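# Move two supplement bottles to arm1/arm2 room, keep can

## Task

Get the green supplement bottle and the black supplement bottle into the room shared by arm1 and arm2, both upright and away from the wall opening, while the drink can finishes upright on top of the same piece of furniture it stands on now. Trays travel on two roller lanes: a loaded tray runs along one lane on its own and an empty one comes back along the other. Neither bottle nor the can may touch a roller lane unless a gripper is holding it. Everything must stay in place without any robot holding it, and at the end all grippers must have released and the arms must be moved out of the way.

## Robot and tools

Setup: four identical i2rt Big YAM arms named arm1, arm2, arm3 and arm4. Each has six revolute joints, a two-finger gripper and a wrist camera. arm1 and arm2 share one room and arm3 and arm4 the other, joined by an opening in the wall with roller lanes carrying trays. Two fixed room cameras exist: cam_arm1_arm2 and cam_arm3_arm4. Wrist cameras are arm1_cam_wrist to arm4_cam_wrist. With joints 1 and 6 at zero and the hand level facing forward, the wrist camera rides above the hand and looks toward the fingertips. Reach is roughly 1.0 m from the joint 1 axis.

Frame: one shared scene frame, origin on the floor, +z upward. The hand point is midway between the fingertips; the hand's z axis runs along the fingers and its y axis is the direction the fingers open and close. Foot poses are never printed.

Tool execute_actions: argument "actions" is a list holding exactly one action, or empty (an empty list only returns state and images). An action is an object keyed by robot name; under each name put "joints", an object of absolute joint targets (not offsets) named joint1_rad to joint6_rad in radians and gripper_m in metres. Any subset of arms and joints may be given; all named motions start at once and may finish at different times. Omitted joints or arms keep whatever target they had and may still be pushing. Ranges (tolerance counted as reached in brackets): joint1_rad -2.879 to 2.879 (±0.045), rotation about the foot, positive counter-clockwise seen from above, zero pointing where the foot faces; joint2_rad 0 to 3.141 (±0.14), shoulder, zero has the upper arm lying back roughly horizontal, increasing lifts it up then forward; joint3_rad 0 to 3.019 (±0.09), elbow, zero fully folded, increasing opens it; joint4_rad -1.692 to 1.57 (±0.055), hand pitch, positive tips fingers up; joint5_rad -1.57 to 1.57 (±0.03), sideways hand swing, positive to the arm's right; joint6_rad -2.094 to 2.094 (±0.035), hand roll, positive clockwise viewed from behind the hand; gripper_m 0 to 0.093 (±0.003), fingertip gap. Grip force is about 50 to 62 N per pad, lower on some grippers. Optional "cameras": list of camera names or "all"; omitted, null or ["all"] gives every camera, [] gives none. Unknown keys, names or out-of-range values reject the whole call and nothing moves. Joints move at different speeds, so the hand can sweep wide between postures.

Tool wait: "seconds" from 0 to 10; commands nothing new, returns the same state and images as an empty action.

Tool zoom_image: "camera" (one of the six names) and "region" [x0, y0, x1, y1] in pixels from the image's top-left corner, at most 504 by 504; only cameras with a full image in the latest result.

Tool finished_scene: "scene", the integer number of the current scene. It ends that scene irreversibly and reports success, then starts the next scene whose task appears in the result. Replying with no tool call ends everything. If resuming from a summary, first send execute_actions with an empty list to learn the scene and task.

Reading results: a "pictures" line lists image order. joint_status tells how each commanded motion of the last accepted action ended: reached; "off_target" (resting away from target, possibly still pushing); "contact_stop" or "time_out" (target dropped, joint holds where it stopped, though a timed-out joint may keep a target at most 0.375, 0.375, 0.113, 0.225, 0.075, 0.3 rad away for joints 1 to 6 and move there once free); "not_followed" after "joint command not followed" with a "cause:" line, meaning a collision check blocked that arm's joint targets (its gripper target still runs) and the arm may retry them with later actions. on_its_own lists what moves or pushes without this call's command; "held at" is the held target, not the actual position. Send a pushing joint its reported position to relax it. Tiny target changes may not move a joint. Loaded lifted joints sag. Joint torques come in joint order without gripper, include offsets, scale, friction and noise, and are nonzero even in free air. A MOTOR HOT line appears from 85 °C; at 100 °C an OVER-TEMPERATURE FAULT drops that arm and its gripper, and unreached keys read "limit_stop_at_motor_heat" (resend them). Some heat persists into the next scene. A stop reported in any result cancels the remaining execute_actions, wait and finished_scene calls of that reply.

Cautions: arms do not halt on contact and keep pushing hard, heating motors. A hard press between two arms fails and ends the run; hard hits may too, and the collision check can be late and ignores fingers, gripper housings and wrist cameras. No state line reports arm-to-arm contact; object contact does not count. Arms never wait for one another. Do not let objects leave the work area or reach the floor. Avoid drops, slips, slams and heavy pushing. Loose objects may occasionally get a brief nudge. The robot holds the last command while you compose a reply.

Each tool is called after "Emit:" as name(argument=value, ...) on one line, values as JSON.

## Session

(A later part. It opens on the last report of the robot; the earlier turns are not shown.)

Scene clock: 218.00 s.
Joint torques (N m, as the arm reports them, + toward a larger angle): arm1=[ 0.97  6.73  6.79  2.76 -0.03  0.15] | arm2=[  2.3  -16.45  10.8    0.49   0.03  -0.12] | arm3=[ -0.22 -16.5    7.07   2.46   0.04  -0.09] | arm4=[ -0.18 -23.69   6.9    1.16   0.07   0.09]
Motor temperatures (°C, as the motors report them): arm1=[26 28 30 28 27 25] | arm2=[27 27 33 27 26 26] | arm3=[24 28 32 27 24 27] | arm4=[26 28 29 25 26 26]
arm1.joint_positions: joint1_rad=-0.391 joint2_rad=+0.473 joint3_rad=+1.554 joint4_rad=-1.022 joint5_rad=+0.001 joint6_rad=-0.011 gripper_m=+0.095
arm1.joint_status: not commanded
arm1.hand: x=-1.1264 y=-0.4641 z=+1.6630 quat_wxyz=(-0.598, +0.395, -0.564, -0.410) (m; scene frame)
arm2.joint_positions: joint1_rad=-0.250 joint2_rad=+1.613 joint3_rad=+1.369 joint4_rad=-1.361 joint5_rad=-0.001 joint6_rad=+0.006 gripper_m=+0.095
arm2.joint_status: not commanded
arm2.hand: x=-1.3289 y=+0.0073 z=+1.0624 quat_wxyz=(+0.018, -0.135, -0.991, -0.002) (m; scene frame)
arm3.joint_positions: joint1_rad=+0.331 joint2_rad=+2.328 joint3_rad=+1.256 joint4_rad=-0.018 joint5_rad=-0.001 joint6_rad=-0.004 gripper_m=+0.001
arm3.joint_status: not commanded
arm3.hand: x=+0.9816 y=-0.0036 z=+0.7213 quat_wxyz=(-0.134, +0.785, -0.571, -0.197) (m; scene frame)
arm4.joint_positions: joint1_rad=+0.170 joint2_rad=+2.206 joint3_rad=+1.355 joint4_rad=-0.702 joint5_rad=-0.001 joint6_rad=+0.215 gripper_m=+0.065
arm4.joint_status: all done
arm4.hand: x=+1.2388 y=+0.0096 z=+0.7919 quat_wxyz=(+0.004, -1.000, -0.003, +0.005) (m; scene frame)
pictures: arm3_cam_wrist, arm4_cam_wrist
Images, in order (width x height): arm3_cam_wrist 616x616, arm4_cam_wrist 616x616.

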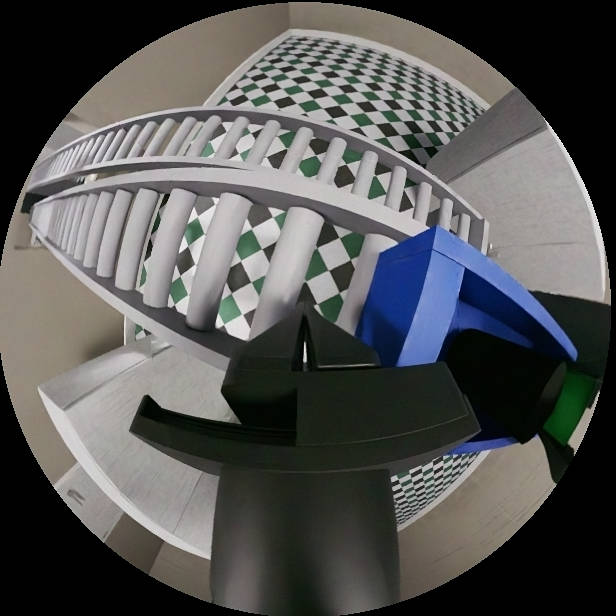

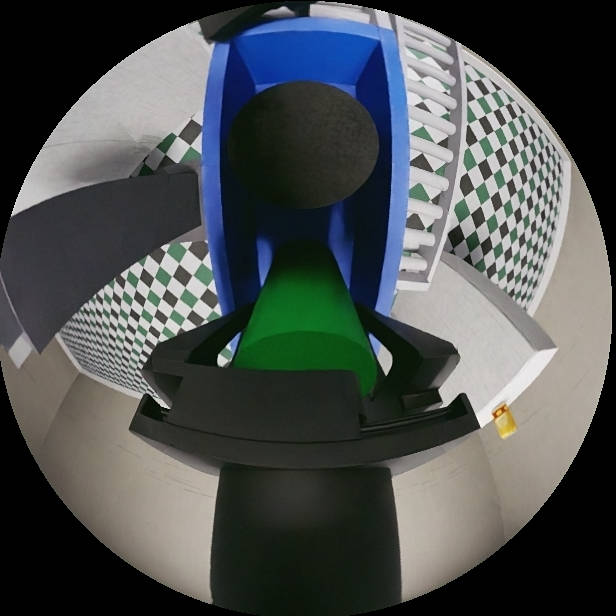

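Emit:
execute_actions(actions=[{"arm4":{"joints":{"gripper_m":0.08}}}], cameras=[])

Emit:
execute_actions(actions=[{"arm4":{"joints":{"joint2_rad":1.95,"joint3_rad":1.385,"joint4_rad":-0.97}}}], cameras=["arm4_cam_wrist"])

Emit:
execute_actions(actions=[{"arm3":{"joints":{"joint1_rad":0.55,"joint2_rad":1.5,"joint4_rad":-0.6}},"arm4":{"joints":{"joint1_rad":-0.3,"joint2_rad":1.2,"joint4_rad":-1.4}}}], cameras=["cam_arm3_arm4"])

Emit:
wait(seconds=5)

Scene clock: 224.67 s.
Joint torques (N m, as the arm reports them, + toward a larger angle): arm1=[ 1.02  6.64  6.84  2.79 -0.03  0.14] | arm2=[  1.59 -16.07  10.8    0.55   0.04  -0.11] | arm3=[ -0.33 -17.28   6.94   2.24   0.08  -0.04] | arm4=[ -0.2  -22.63   6.99   1.18   0.07   0.09]
Motor temperatures (°C, as the motors report them): arm1=[26 28 30 28 27 25] | arm2=[27 27 34 27 26 26] | arm3=[24 28 32 27 24 27] | arm4=[26 28 29 25 26 26]
arm1.joint_positions: joint1_rad=-0.391 joint2_rad=+0.473 joint3_rad=+1.554 joint4_rad=-1.022 joint5_rad=+0.001 joint6_rad=-0.011 gripper_m=+0.095
arm1.joint_status: not commanded
arm1.hand: x=-1.1264 y=-0.4641 z=+1.6630 quat_wxyz=(-0.598, +0.395, -0.564, -0.410) (m; scene frame)
arm2.joint_positions: joint1_rad=-0.250 joint2_rad=+1.613 joint3_rad=+1.369 joint4_rad=-1.361 joint5_rad=-0.001 joint6_rad=+0.006 gripper_m=+0.095
arm2.joint_status: not commanded
arm2.hand: x=-1.3289 y=+0.0073 z=+1.0624 quat_wxyz=(+0.018, -0.135, -0.991, -0.002) (m; scene frame)
arm3.joint_positions: joint1_rad=+0.331 joint2_rad=+2.328 joint3_rad=+1.256 joint4_rad=-0.018 joint5_rad=-0.001 joint6_rad=-0.004 gripper_m=+0.001
arm3.joint_status: not commanded
arm3.hand: x=+0.9816 y=-0.0036 z=+0.7213 quat_wxyz=(-0.134, +0.785, -0.571, -0.197) (m; scene frame)
arm4.joint_positions: joint1_rad=+0.170 joint2_rad=+2.188 joint3_rad=+1.355 joint4_rad=-0.702 joint5_rad=-0.001 joint6_rad=+0.215 gripper_m=+0.080
arm4.joint_status: all done
arm4.hand: x=+1.2342 y=+0.0085 z=+0.8013 quat_wxyz=(+0.002, -1.000, -0.003, +0.013) (m; scene frame)
pictures: none
No camera images: the call's "cameras" was empty. Leave "cameras" out to get every camera's image.

Scene clock: 225.97 s.
Joint torques (N m, as the arm reports them, + toward a larger angle): arm1=[ 0.99  6.83  6.83  2.79 -0.04  0.18] | arm2=[  1.45 -15.64  10.73   0.67   0.03  -0.11] | arm3=[ -0.03 -17.22   7.37   2.45  -0.03  -0.05] | arm4=[ -0.17 -19.88   9.16   0.24   0.08   0.09]
Motor temperatures (°C, as the motors report them): arm1=[26 28 30 28 27 25] | arm2=[27 27 34 27 26 26] | arm3=[24 28 32 27 24 27] | arm4=[26 28 29 25 26 26]
arm1.joint_positions: joint1_rad=-0.391 joint2_rad=+0.473 joint3_rad=+1.554 joint4_rad=-1.022 joint5_rad=+0.001 joint6_rad=-0.011 gripper_m=+0.095
arm1.joint_status: not commanded
arm1.hand: x=-1.1264 y=-0.4641 z=+1.6630 quat_wxyz=(-0.598, +0.395, -0.564, -0.410) (m; scene frame)
arm2.joint_positions: joint1_rad=-0.250 joint2_rad=+1.613 joint3_rad=+1.369 joint4_rad=-1.361 joint5_rad=-0.001 joint6_rad=+0.006 gripper_m=+0.095
arm2.joint_status: not commanded
arm2.hand: x=-1.3289 y=+0.0073 z=+1.0624 quat_wxyz=(+0.018, -0.135, -0.991, -0.002) (m; scene frame)
arm3.joint_positions: joint1_rad=+0.331 joint2_rad=+2.328 joint3_rad=+1.256 joint4_rad=-0.018 joint5_rad=-0.001 joint6_rad=-0.004 gripper_m=+0.001
arm3.joint_status: not commanded
arm3.hand: x=+0.9816 y=-0.0036 z=+0.7213 quat_wxyz=(-0.134, +0.785, -0.571, -0.197) (m; scene frame)
arm4.joint_positions: joint1_rad=+0.170 joint2_rad=+1.956 joint3_rad=+1.357 joint4_rad=-0.961 joint5_rad=-0.001 joint6_rad=+0.215 gripper_m=+0.080
arm4.joint_status: all done
arm4.hand: x=+1.2496 y=+0.0106 z=+0.9249 quat_wxyz=(+0.004, -1.000, -0.003, +0.002) (m; scene frame)
pictures: arm4_cam_wrist
Images, in order (width x height): arm4_cam_wrist 616x616.

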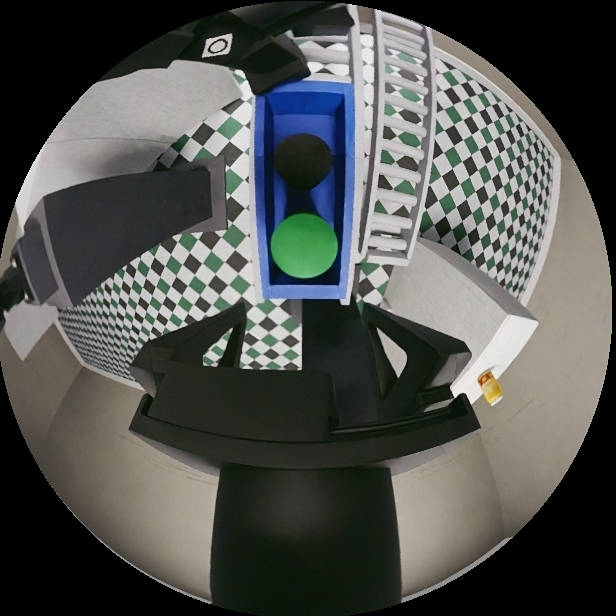

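Scene clock: 227.57 s.
Joint torques (N m, as the arm reports them, + toward a larger angle): arm1=[ 1.02  6.54  6.82  2.8  -0.02  0.16] | arm2=[  1.52 -15.92  10.54   0.73   0.    -0.11] | arm3=[  0.34 -11.55  11.21   1.45   0.    -0.08] | arm4=[ 1.59 -8.82 10.88  0.92 -0.09  0.06]
Motor temperatures (°C, as the motors report them): arm1=[26 28 30 28 27 25] | arm2=[27 27 34 27 26 26] | arm3=[24 28 32 27 24 27] | arm4=[26 28 29 25 26 26]
arm1.joint_positions: joint1_rad=-0.391 joint2_rad=+0.473 joint3_rad=+1.554 joint4_rad=-1.022 joint5_rad=+0.001 joint6_rad=-0.011 gripper_m=+0.095
arm1.joint_status: not commanded
arm1.hand: x=-1.1264 y=-0.4641 z=+1.6630 quat_wxyz=(-0.598, +0.395, -0.564, -0.410) (m; scene frame)
arm2.joint_positions: joint1_rad=-0.250 joint2_rad=+1.613 joint3_rad=+1.369 joint4_rad=-1.361 joint5_rad=-0.001 joint6_rad=+0.006 gripper_m=+0.095
arm2.joint_status: not commanded
arm2.hand: x=-1.3289 y=+0.0073 z=+1.0624 quat_wxyz=(+0.018, -0.135, -0.991, -0.002) (m; scene frame)
arm3.joint_positions: joint1_rad=+0.555 joint2_rad=+1.494 joint3_rad=+1.259 joint4_rad=-0.588 joint5_rad=-0.001 joint6_rad=-0.004 gripper_m=+0.001
arm3.joint_status: all done
arm3.hand: x=+0.8747 y=-0.0840 z=+1.1624 quat_wxyz=(-0.176, +0.808, -0.460, -0.323) (m; scene frame)
arm4.joint_positions: joint1_rad=-0.309 joint2_rad=+1.208 joint3_rad=+1.357 joint4_rad=-1.392 joint5_rad=+0.002 joint6_rad=+0.217 gripper_m=+0.080
arm4.joint_status: all done
arm4.hand: x=+1.3850 y=+0.2304 z=+1.2663 quat_wxyz=(+0.011, -0.960, +0.231, +0.161) (m; scene frame)
pictures: cam_arm3_arm4
Images, in order (width x height): cam_arm3_arm4 672x504.

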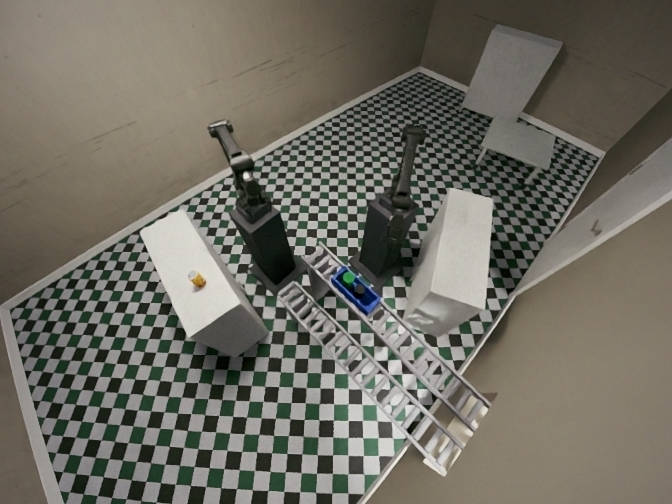

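Scene clock: 232.57 s.
Joint torques (N m, as the arm reports them, + toward a larger angle): arm1=[ 1.15  6.54  6.87  2.71 -0.03  0.17] | arm2=[  1.89 -16.71  10.66   0.39  -0.02  -0.07] | arm3=[ -0.04 -11.21  11.28   1.54   0.08  -0.05] | arm4=[ 1.6  -9.   10.89  0.91 -0.09  0.06]
Motor temperatures (°C, as the motors report them): arm1=[26 28 30 28 27 25] | arm2=[27 27 34 27 26 26] | arm3=[24 28 33 27 24 27] | arm4=[26 28 30 25 26 26]
arm1.joint_positions: joint1_rad=-0.391 joint2_rad=+0.473 joint3_rad=+1.554 joint4_rad=-1.022 joint5_rad=+0.001 joint6_rad=-0.011 gripper_m=+0.095
arm1.joint_status: not commanded
arm1.hand: x=-1.1264 y=-0.4641 z=+1.6630 quat_wxyz=(-0.598, +0.395, -0.564, -0.410) (m; scene frame)
arm2.joint_positions: joint1_rad=-0.250 joint2_rad=+1.613 joint3_rad=+1.369 joint4_rad=-1.361 joint5_rad=-0.001 joint6_rad=+0.006 gripper_m=+0.095
arm2.joint_status: not commanded
arm2.hand: x=-1.3289 y=+0.0073 z=+1.0624 quat_wxyz=(+0.018, -0.135, -0.991, -0.002) (m; scene frame)
arm3.joint_positions: joint1_rad=+0.555 joint2_rad=+1.494 joint3_rad=+1.259 joint4_rad=-0.588 joint5_rad=-0.001 joint6_rad=-0.004 gripper_m=+0.001
arm3.joint_status: all done
arm3.hand: x=+0.8747 y=-0.0840 z=+1.1624 quat_wxyz=(-0.176, +0.808, -0.460, -0.323) (m; scene frame)
arm4.joint_positions: joint1_rad=-0.309 joint2_rad=+1.208 joint3_rad=+1.357 joint4_rad=-1.392 joint5_rad=+0.002 joint6_rad=+0.217 gripper_m=+0.080
arm4.joint_status: all done
arm4.hand: x=+1.3850 y=+0.2304 z=+1.2663 quat_wxyz=(+0.011, -0.960, +0.231, +0.161) (m; scene frame)
wait: 5.00 s; at rest by 0.27 s
pictures: arm1_cam_wrist, arm2_cam_wrist, arm3_cam_wrist, arm4_cam_wrist, cam_arm1_arm2, cam_arm3_arm4
Images, in order (width x height): arm1_cam_wrist 616x616, arm2_cam_wrist 616x616, arm3_cam_wrist 616x616, arm4_cam_wrist 616x616, cam_arm1_arm2 672x504, cam_arm3_arm4 672x504.

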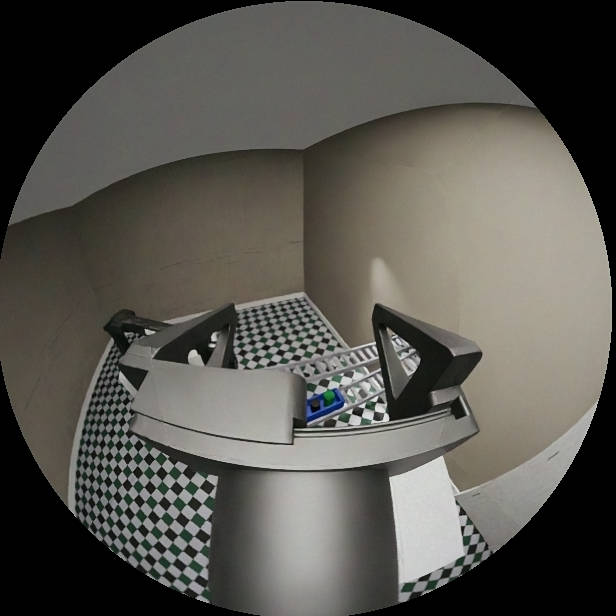

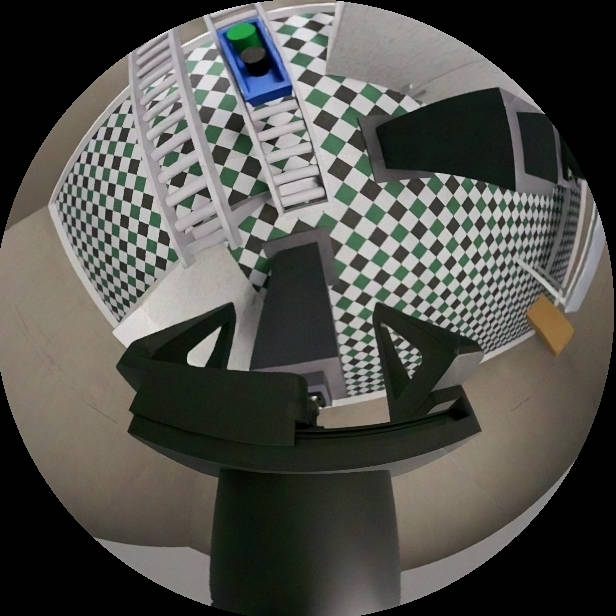

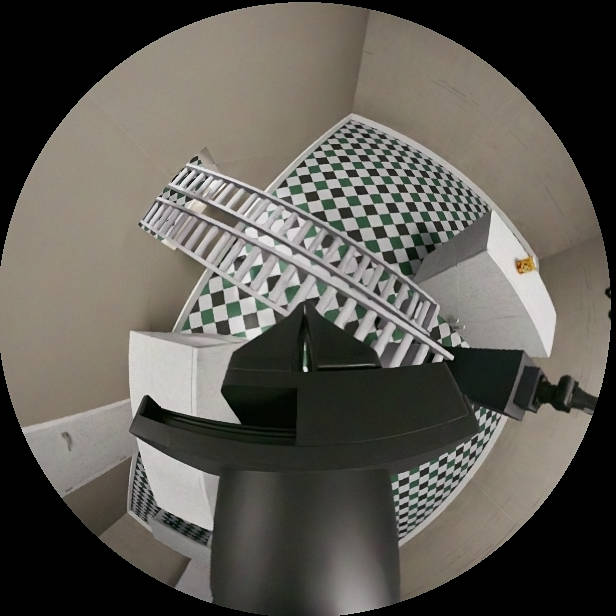

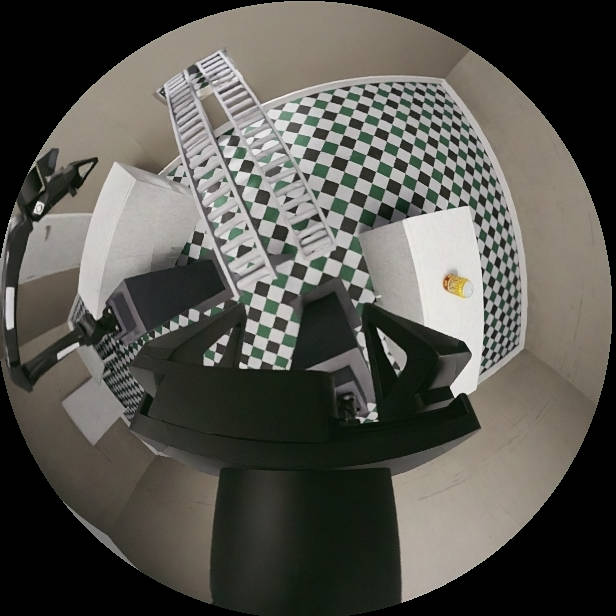

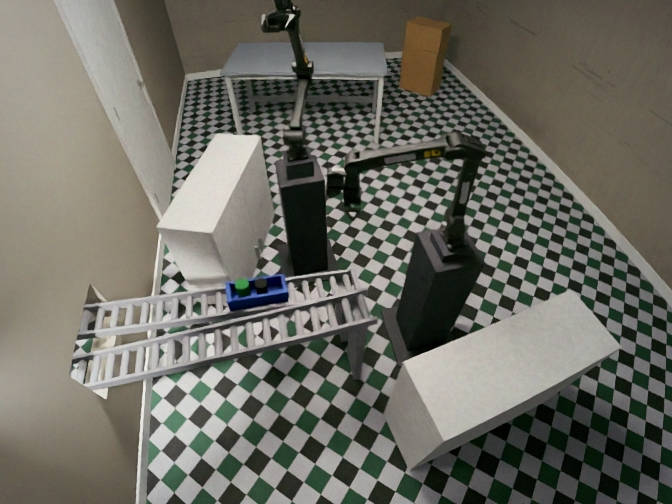

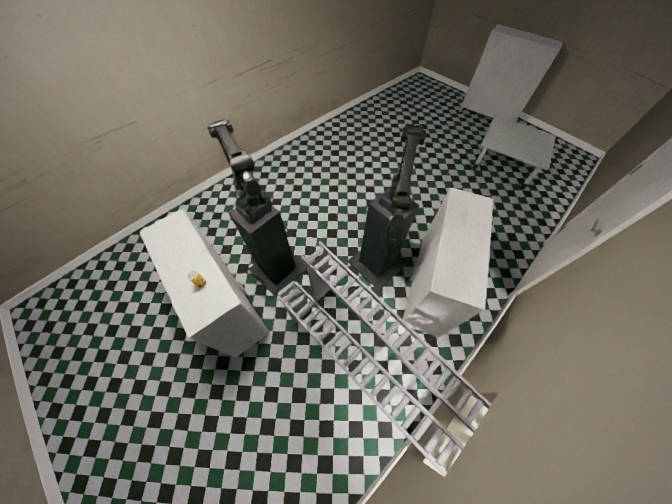

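Emit:
wait(seconds=4)

Scene clock: 237.87 s.
Joint torques (N m, as the arm reports them, + toward a larger angle): arm1=[ 1.4   6.83  6.92  2.77 -0.04  0.18] | arm2=[  1.86 -15.84  10.63   0.67  -0.01  -0.12] | arm3=[ -0.4  -11.15  11.37   1.34   0.04  -0.05] | arm4=[ 1.48 -9.03 10.9   0.92 -0.08  0.05]
Motor temperatures (°C, as the motors report them): arm1=[26 28 30 28 27 25] | arm2=[27 27 34 27 26 26] | arm3=[24 28 33 27 24 27] | arm4=[26 27 30 25 26 26]
arm1.joint_positions: joint1_rad=-0.391 joint2_rad=+0.473 joint3_rad=+1.554 joint4_rad=-1.022 joint5_rad=+0.001 joint6_rad=-0.011 gripper_m=+0.095
arm1.joint_status: not commanded
arm1.hand: x=-1.1264 y=-0.4641 z=+1.6630 quat_wxyz=(-0.598, +0.395, -0.564, -0.410) (m; scene frame)
arm2.joint_positions: joint1_rad=-0.250 joint2_rad=+1.613 joint3_rad=+1.369 joint4_rad=-1.361 joint5_rad=-0.001 joint6_rad=+0.006 gripper_m=+0.095
arm2.joint_status: not commanded
arm2.hand: x=-1.3289 y=+0.0073 z=+1.0624 quat_wxyz=(+0.018, -0.135, -0.991, -0.002) (m; scene frame)
arm3.joint_positions: joint1_rad=+0.555 joint2_rad=+1.494 joint3_rad=+1.259 joint4_rad=-0.588 joint5_rad=-0.001 joint6_rad=-0.004 gripper_m=+0.001
arm3.joint_status: all done
arm3.hand: x=+0.8747 y=-0.0840 z=+1.1624 quat_wxyz=(-0.176, +0.808, -0.460, -0.323) (m; scene frame)
arm4.joint_positions: joint1_rad=-0.309 joint2_rad=+1.208 joint3_rad=+1.357 joint4_rad=-1.392 joint5_rad=+0.002 joint6_rad=+0.217 gripper_m=+0.080
arm4.joint_status: all done
arm4.hand: x=+1.3850 y=+0.2304 z=+1.2663 quat_wxyz=(+0.011, -0.960, +0.231, +0.161) (m; scene frame)
wait: 4.00 s; at rest from the start
pictures: arm1_cam_wrist, arm2_cam_wrist, arm3_cam_wrist, arm4_cam_wrist, cam_arm1_arm2, cam_arm3_arm4
Images, in order (width x height): arm1_cam_wrist 616x616, arm2_cam_wrist 616x616, arm3_cam_wrist 616x616, arm4_cam_wrist 616x616, cam_arm1_arm2 672x504, cam_arm3_arm4 672x504.

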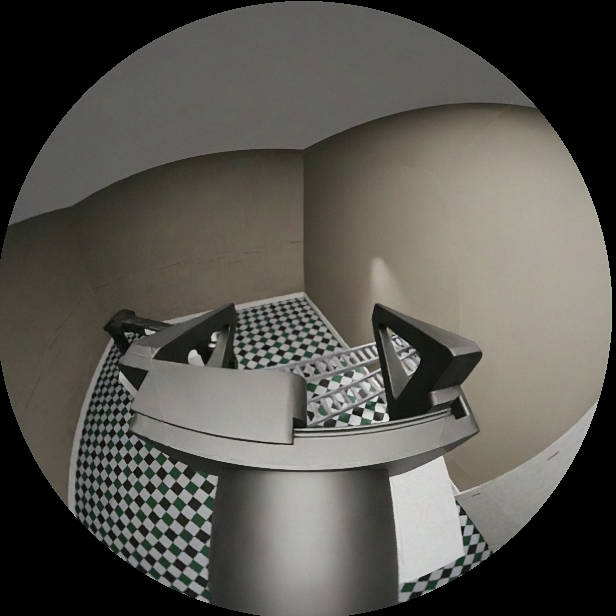

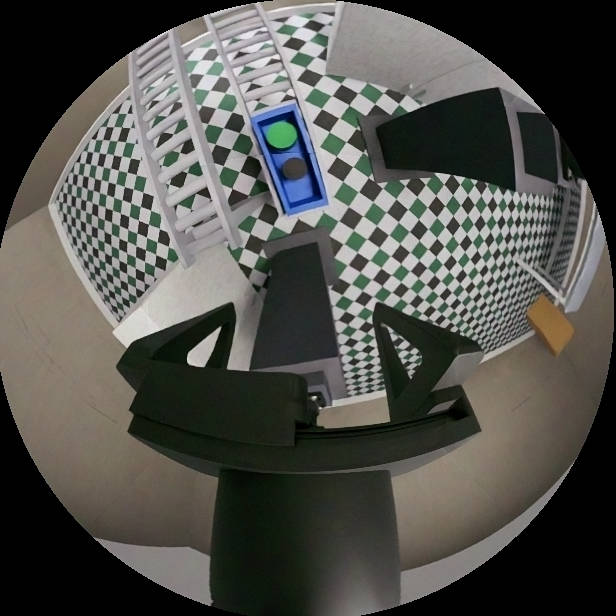

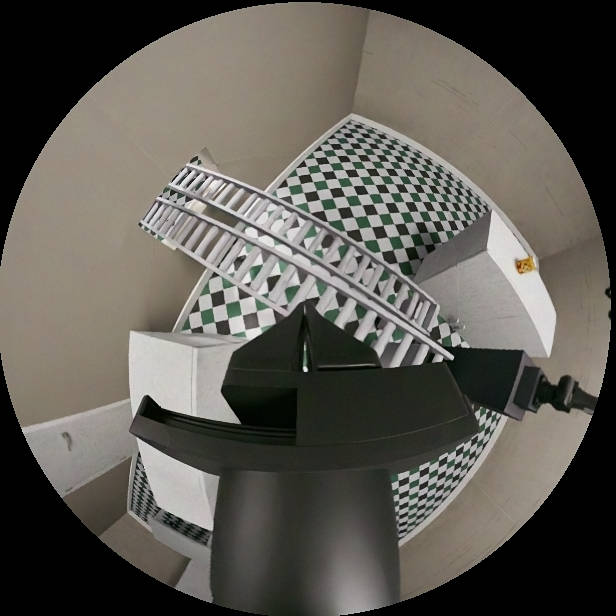

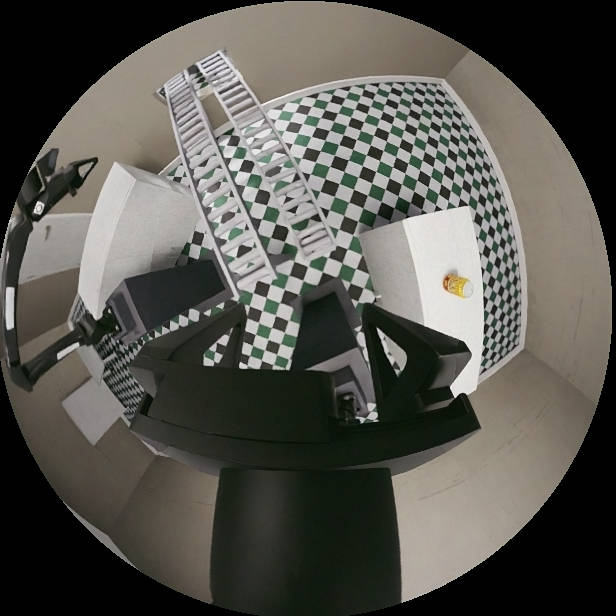

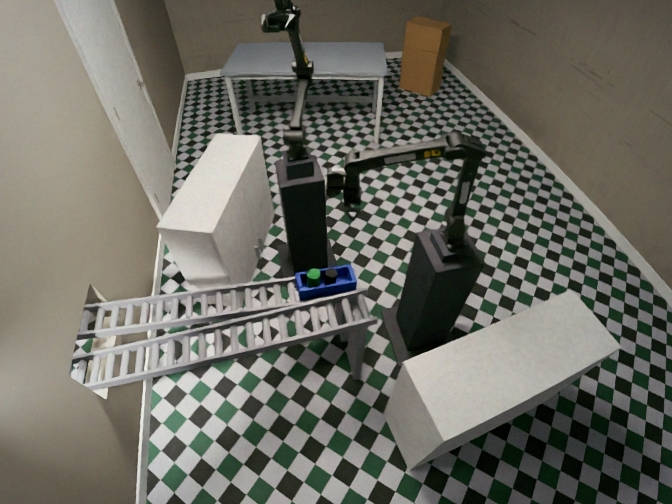

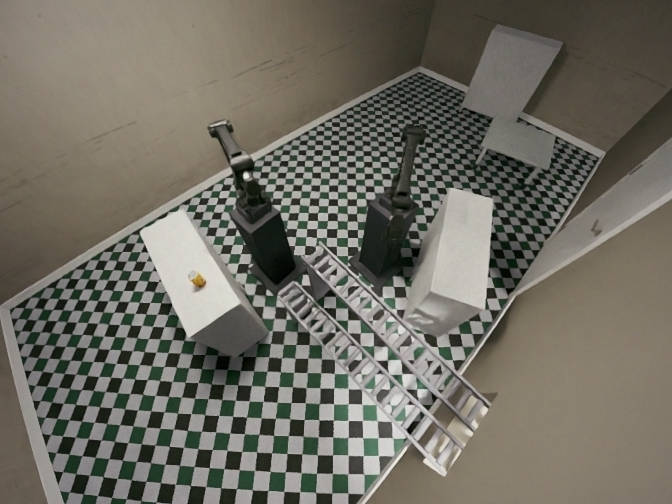

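Both are standing in the room, clear of the opening.

Emit:
finished_scene(scene=1)

The scene is finished: the task was done.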